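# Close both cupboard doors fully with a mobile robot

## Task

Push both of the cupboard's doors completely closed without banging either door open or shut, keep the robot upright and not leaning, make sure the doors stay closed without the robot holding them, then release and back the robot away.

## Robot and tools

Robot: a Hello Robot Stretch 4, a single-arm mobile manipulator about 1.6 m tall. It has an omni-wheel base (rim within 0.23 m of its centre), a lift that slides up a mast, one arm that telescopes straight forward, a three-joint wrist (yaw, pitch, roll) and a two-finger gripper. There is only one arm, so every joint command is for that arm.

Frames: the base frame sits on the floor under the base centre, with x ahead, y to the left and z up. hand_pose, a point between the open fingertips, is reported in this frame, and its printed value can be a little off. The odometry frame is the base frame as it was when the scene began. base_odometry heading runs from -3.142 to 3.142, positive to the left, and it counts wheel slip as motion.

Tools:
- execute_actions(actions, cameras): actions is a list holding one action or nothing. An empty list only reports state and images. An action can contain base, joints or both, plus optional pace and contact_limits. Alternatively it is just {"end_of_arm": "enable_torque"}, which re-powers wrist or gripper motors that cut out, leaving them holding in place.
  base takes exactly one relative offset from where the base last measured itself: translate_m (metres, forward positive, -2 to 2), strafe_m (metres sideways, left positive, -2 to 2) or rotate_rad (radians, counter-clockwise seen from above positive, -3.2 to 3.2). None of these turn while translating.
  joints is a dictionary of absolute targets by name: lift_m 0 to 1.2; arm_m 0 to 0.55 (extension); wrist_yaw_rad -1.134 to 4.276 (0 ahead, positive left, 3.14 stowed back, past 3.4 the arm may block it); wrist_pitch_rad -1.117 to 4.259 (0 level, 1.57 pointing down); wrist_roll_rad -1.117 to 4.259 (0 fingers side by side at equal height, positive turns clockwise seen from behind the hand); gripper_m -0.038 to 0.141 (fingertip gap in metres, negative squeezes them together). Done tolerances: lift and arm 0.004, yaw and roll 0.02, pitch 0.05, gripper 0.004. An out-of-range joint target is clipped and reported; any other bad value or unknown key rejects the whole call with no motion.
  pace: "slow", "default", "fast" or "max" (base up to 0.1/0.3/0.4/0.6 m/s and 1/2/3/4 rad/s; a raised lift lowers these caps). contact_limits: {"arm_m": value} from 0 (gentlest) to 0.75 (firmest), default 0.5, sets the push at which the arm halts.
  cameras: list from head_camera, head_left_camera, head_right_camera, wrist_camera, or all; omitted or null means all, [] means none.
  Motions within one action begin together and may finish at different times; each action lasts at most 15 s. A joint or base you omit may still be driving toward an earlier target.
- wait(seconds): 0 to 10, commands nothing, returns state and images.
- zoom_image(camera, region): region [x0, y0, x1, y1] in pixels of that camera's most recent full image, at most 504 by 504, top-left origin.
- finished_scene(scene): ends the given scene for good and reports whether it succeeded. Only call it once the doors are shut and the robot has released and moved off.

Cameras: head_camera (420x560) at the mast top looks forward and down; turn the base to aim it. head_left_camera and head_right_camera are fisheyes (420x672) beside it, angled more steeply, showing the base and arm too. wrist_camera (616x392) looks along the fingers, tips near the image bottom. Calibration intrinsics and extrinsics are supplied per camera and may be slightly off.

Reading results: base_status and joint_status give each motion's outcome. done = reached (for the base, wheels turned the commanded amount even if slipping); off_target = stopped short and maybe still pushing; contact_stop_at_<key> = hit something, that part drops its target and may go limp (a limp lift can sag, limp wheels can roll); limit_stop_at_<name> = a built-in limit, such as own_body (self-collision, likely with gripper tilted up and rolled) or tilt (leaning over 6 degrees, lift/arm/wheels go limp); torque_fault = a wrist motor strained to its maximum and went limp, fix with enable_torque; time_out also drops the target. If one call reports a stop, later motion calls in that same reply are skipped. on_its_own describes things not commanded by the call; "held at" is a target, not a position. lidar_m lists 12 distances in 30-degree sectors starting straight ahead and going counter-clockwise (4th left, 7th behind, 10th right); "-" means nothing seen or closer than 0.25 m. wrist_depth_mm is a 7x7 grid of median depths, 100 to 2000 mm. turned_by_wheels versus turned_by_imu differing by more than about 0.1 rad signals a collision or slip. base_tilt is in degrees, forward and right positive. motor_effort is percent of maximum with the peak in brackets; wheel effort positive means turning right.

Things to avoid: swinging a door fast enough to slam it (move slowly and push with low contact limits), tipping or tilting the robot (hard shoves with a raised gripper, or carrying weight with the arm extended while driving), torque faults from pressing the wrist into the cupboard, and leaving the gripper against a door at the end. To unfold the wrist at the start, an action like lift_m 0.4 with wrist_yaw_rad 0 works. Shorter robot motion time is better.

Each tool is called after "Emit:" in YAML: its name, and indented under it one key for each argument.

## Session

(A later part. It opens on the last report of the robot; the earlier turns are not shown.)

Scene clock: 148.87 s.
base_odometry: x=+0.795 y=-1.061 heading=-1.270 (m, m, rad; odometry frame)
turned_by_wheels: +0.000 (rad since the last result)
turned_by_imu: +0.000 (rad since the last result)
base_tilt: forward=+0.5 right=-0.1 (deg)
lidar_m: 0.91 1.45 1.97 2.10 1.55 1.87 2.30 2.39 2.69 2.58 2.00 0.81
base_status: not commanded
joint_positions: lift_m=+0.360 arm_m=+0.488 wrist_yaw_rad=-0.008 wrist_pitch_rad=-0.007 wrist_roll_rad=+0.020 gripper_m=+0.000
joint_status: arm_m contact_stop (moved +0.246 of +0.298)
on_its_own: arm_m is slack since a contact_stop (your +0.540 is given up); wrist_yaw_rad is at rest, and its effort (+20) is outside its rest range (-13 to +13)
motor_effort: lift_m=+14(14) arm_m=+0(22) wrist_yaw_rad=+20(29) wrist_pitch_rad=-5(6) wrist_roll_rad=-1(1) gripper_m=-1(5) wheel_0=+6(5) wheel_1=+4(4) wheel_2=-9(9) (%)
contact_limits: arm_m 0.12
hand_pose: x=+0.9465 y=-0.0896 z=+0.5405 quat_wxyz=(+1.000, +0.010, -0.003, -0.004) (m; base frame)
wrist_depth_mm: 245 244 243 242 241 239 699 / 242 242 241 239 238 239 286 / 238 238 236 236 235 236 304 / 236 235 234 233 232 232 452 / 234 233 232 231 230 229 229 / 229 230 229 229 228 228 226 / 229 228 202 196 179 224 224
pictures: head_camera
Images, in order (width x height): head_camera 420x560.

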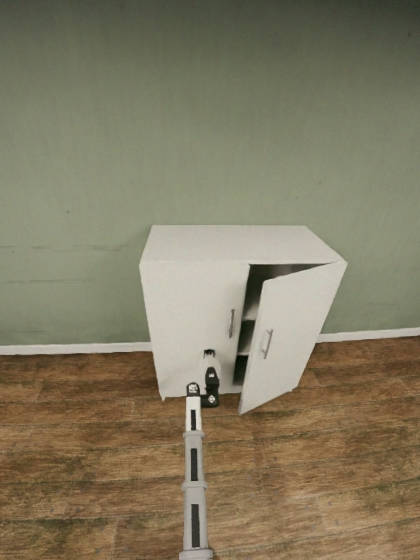

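Emit:
execute_actions:
  actions:
    - {"joints":{"arm_m":0.27},"pace":"fast"}
  cameras: []

Emit:
execute_actions:
  actions:
    - {"base":{"strafe_m":-0.3},"pace":"fast"}
  cameras: []

Emit:
execute_actions:
  actions:
    - {"joints":{"arm_m":0.54},"pace":"slow","contact_limits":{"arm_m":0.12}}
  cameras: []

Scene clock: 153.90 s.
base_odometry: x=+0.796 y=-1.062 heading=-1.269 (m, m, rad; odometry frame)
turned_by_wheels: +0.000 (rad since the last result)
turned_by_imu: +0.000 (rad since the last result)
base_tilt: forward=+0.4 right=-0.1 (deg)
lidar_m: 0.90 1.44 1.94 2.10 1.52 1.86 2.30 2.40 2.72 2.58 2.03 0.83
base_status: not commanded
joint_positions: lift_m=+0.360 arm_m=+0.272 wrist_yaw_rad=+0.000 wrist_pitch_rad=-0.006 wrist_roll_rad=+0.020 gripper_m=+0.000
joint_status: all done
motor_effort: lift_m=+15(14) arm_m=-9(11) wrist_yaw_rad=+1(22) wrist_pitch_rad=-4(9) wrist_roll_rad=+1(0) gripper_m=-5(5) wheel_0=+2(5) wheel_1=+0(4) wheel_2=+0(9) (%)
hand_pose: x=+0.7310 y=-0.0875 z=+0.5402 quat_wxyz=(+1.000, +0.010, -0.003, +0.000) (m; base frame)
wrist_depth_mm: 960 473 466 466 462 878 303 / 946 462 462 459 459 904 297 / 931 455 455 455 449 549 298 / 904 452 452 445 445 891 300 / 904 449 445 445 439 866 298 / 904 445 436 439 436 580 300 / 904 442 436 189 179 473 298
pictures: none
No camera images: the call's "cameras" was empty. Leave "cameras" out to get every camera's image.

Scene clock: 155.87 s.
base_odometry: x=+0.509 y=-1.151 heading=-1.269 (m, m, rad; odometry frame)
turned_by_wheels: +0.000 (rad since the last result)
turned_by_imu: +0.001 (rad since the last result)
base_tilt: forward=+0.5 right=-0.1 (deg)
lidar_m: 0.74 0.96 2.00 2.42 1.80 2.37 2.31 2.38 2.40 2.29 2.01 0.90
base_status: done
joint_positions: lift_m=+0.360 arm_m=+0.272 wrist_yaw_rad=+0.000 wrist_pitch_rad=-0.006 wrist_roll_rad=+0.020 gripper_m=+0.000
joint_status: not commanded
motor_effort: lift_m=+15(15) arm_m=-9(9) wrist_yaw_rad=+0(0) wrist_pitch_rad=-8(9) wrist_roll_rad=+1(0) gripper_m=-5(3) wheel_0=+1(12) wheel_1=+0(12) wheel_2=+0(0) (%)
hand_pose: x=+0.7310 y=-0.0874 z=+0.5402 quat_wxyz=(+1.000, +0.010, -0.003, +0.000) (m; base frame)
wrist_depth_mm: 480 473 314 343 377 421 462 / 473 466 312 342 370 410 452 / 466 462 309 334 364 404 442 / 459 459 307 332 357 394 442 / 452 452 306 327 353 392 427 / 445 449 300 310 351 384 421 / 445 439 289 189 179 379 410
pictures: none
No camera images: the call's "cameras" was empty. Leave "cameras" out to get every camera's image.

Scene clock: 159.03 s.
base_odometry: x=+0.509 y=-1.150 heading=-1.269 (m, m, rad; odometry frame)
turned_by_wheels: +0.000 (rad since the last result)
turned_by_imu: +0.000 (rad since the last result)
base_tilt: forward=+0.5 right=-0.3 (deg)
lidar_m: 0.89 0.98 1.96 2.43 1.80 2.31 2.32 2.38 2.40 2.29 2.07 0.97
base_status: not commanded
joint_positions: lift_m=+0.360 arm_m=+0.492 wrist_yaw_rad=-0.008 wrist_pitch_rad=-0.007 wrist_roll_rad=+0.020 gripper_m=+0.000
joint_status: arm_m contact_stop (moved +0.221 of +0.268)
on_its_own: arm_m is slack since a contact_stop (your +0.540 is given up); wrist_yaw_rad is at rest, and its effort (+21) is outside its rest range (-13 to +13)
motor_effort: lift_m=+14(15) arm_m=+0(19) wrist_yaw_rad=+21(30) wrist_pitch_rad=-8(8) wrist_roll_rad=-1(0) gripper_m=-1(5) wheel_0=+6(6) wheel_1=+3(3) wheel_2=-9(9) (%)
contact_limits: arm_m 0.12
hand_pose: x=+0.9510 y=-0.0896 z=+0.5405 quat_wxyz=(+1.000, +0.010, -0.003, -0.004) (m; base frame)
wrist_depth_mm: 245 244 243 242 241 241 239 / 243 241 240 239 238 236 237 / 239 236 237 236 236 235 235 / 236 236 236 233 234 233 231 / 234 234 233 231 230 230 229 / 230 230 229 228 228 227 225 / 227 228 203 196 179 225 224
pictures: none
No camera images: the call's "cameras" was empty. Leave "cameras" out to get every camera's image.

Emit:
execute_actions:
  actions:
    - {"joints":{"arm_m":0.08},"pace":"fast"}
  cameras: ["head_camera","wrist_camera"]

Scene clock: 163.37 s.
base_odometry: x=+0.509 y=-1.151 heading=-1.269 (m, m, rad; odometry frame)
turned_by_wheels: +0.000 (rad since the last result)
turned_by_imu: +0.000 (rad since the last result)
base_tilt: forward=+0.4 right=-0.2 (deg)
lidar_m: 0.90 0.97 1.98 2.43 1.80 2.34 2.32 2.40 2.38 2.27 2.04 0.97
base_status: not commanded
joint_positions: lift_m=+0.360 arm_m=+0.082 wrist_yaw_rad=+0.000 wrist_pitch_rad=-0.006 wrist_roll_rad=+0.020 gripper_m=+0.000
joint_status: all done
motor_effort: lift_m=+15(14) arm_m=-9(11) wrist_yaw_rad=+2(19) wrist_pitch_rad=-10(9) wrist_roll_rad=+1(1) gripper_m=-3(5) wheel_0=+2(6) wheel_1=-1(3) wheel_2=+0(9) (%)
hand_pose: x=+0.5410 y=-0.0875 z=+0.5402 quat_wxyz=(+1.000, +0.010, -0.003, +0.000) (m; base frame)
wrist_depth_mm: 676 676 661 668 654 904 1118 / 661 668 654 654 661 654 1118 / 661 654 654 647 647 647 1078 / 654 640 647 634 640 634 1098 / 647 647 634 634 634 634 1078 / 634 634 627 634 627 621 1060 / 634 621 621 189 178 615 1060
pictures: head_camera, wrist_camera
camera_calibration (this result's frames):
wrist_camera: T_world_to_cam=[[0.066927, -0.994302, -0.0829673, -0.0582219], [0.0648481, 0.0873127, -0.994068, 0.585841], [0.995648, 0.0611497, 0.0703222, -0.350599], [0, 0, 0, 1]] pos_world=[0.314979, -0.0876025, 0.60219]
Images, in order (width x height): head_camera 420x560, wrist_camera 616x392.

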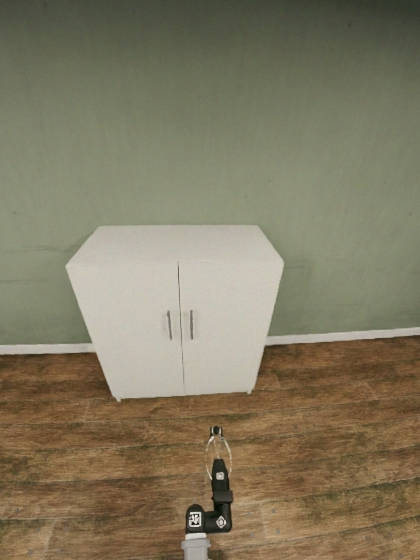

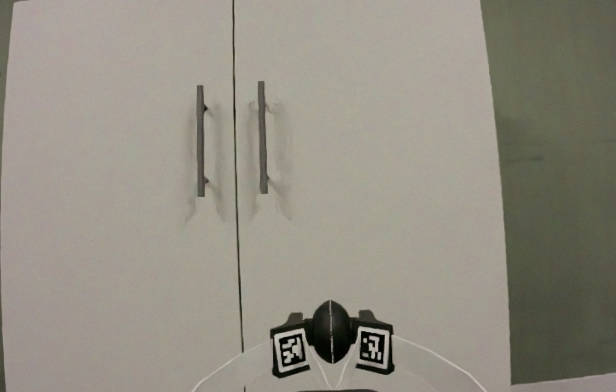

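Emit:
finished_scene:
  scene: 2

The scene is finished: the task was done.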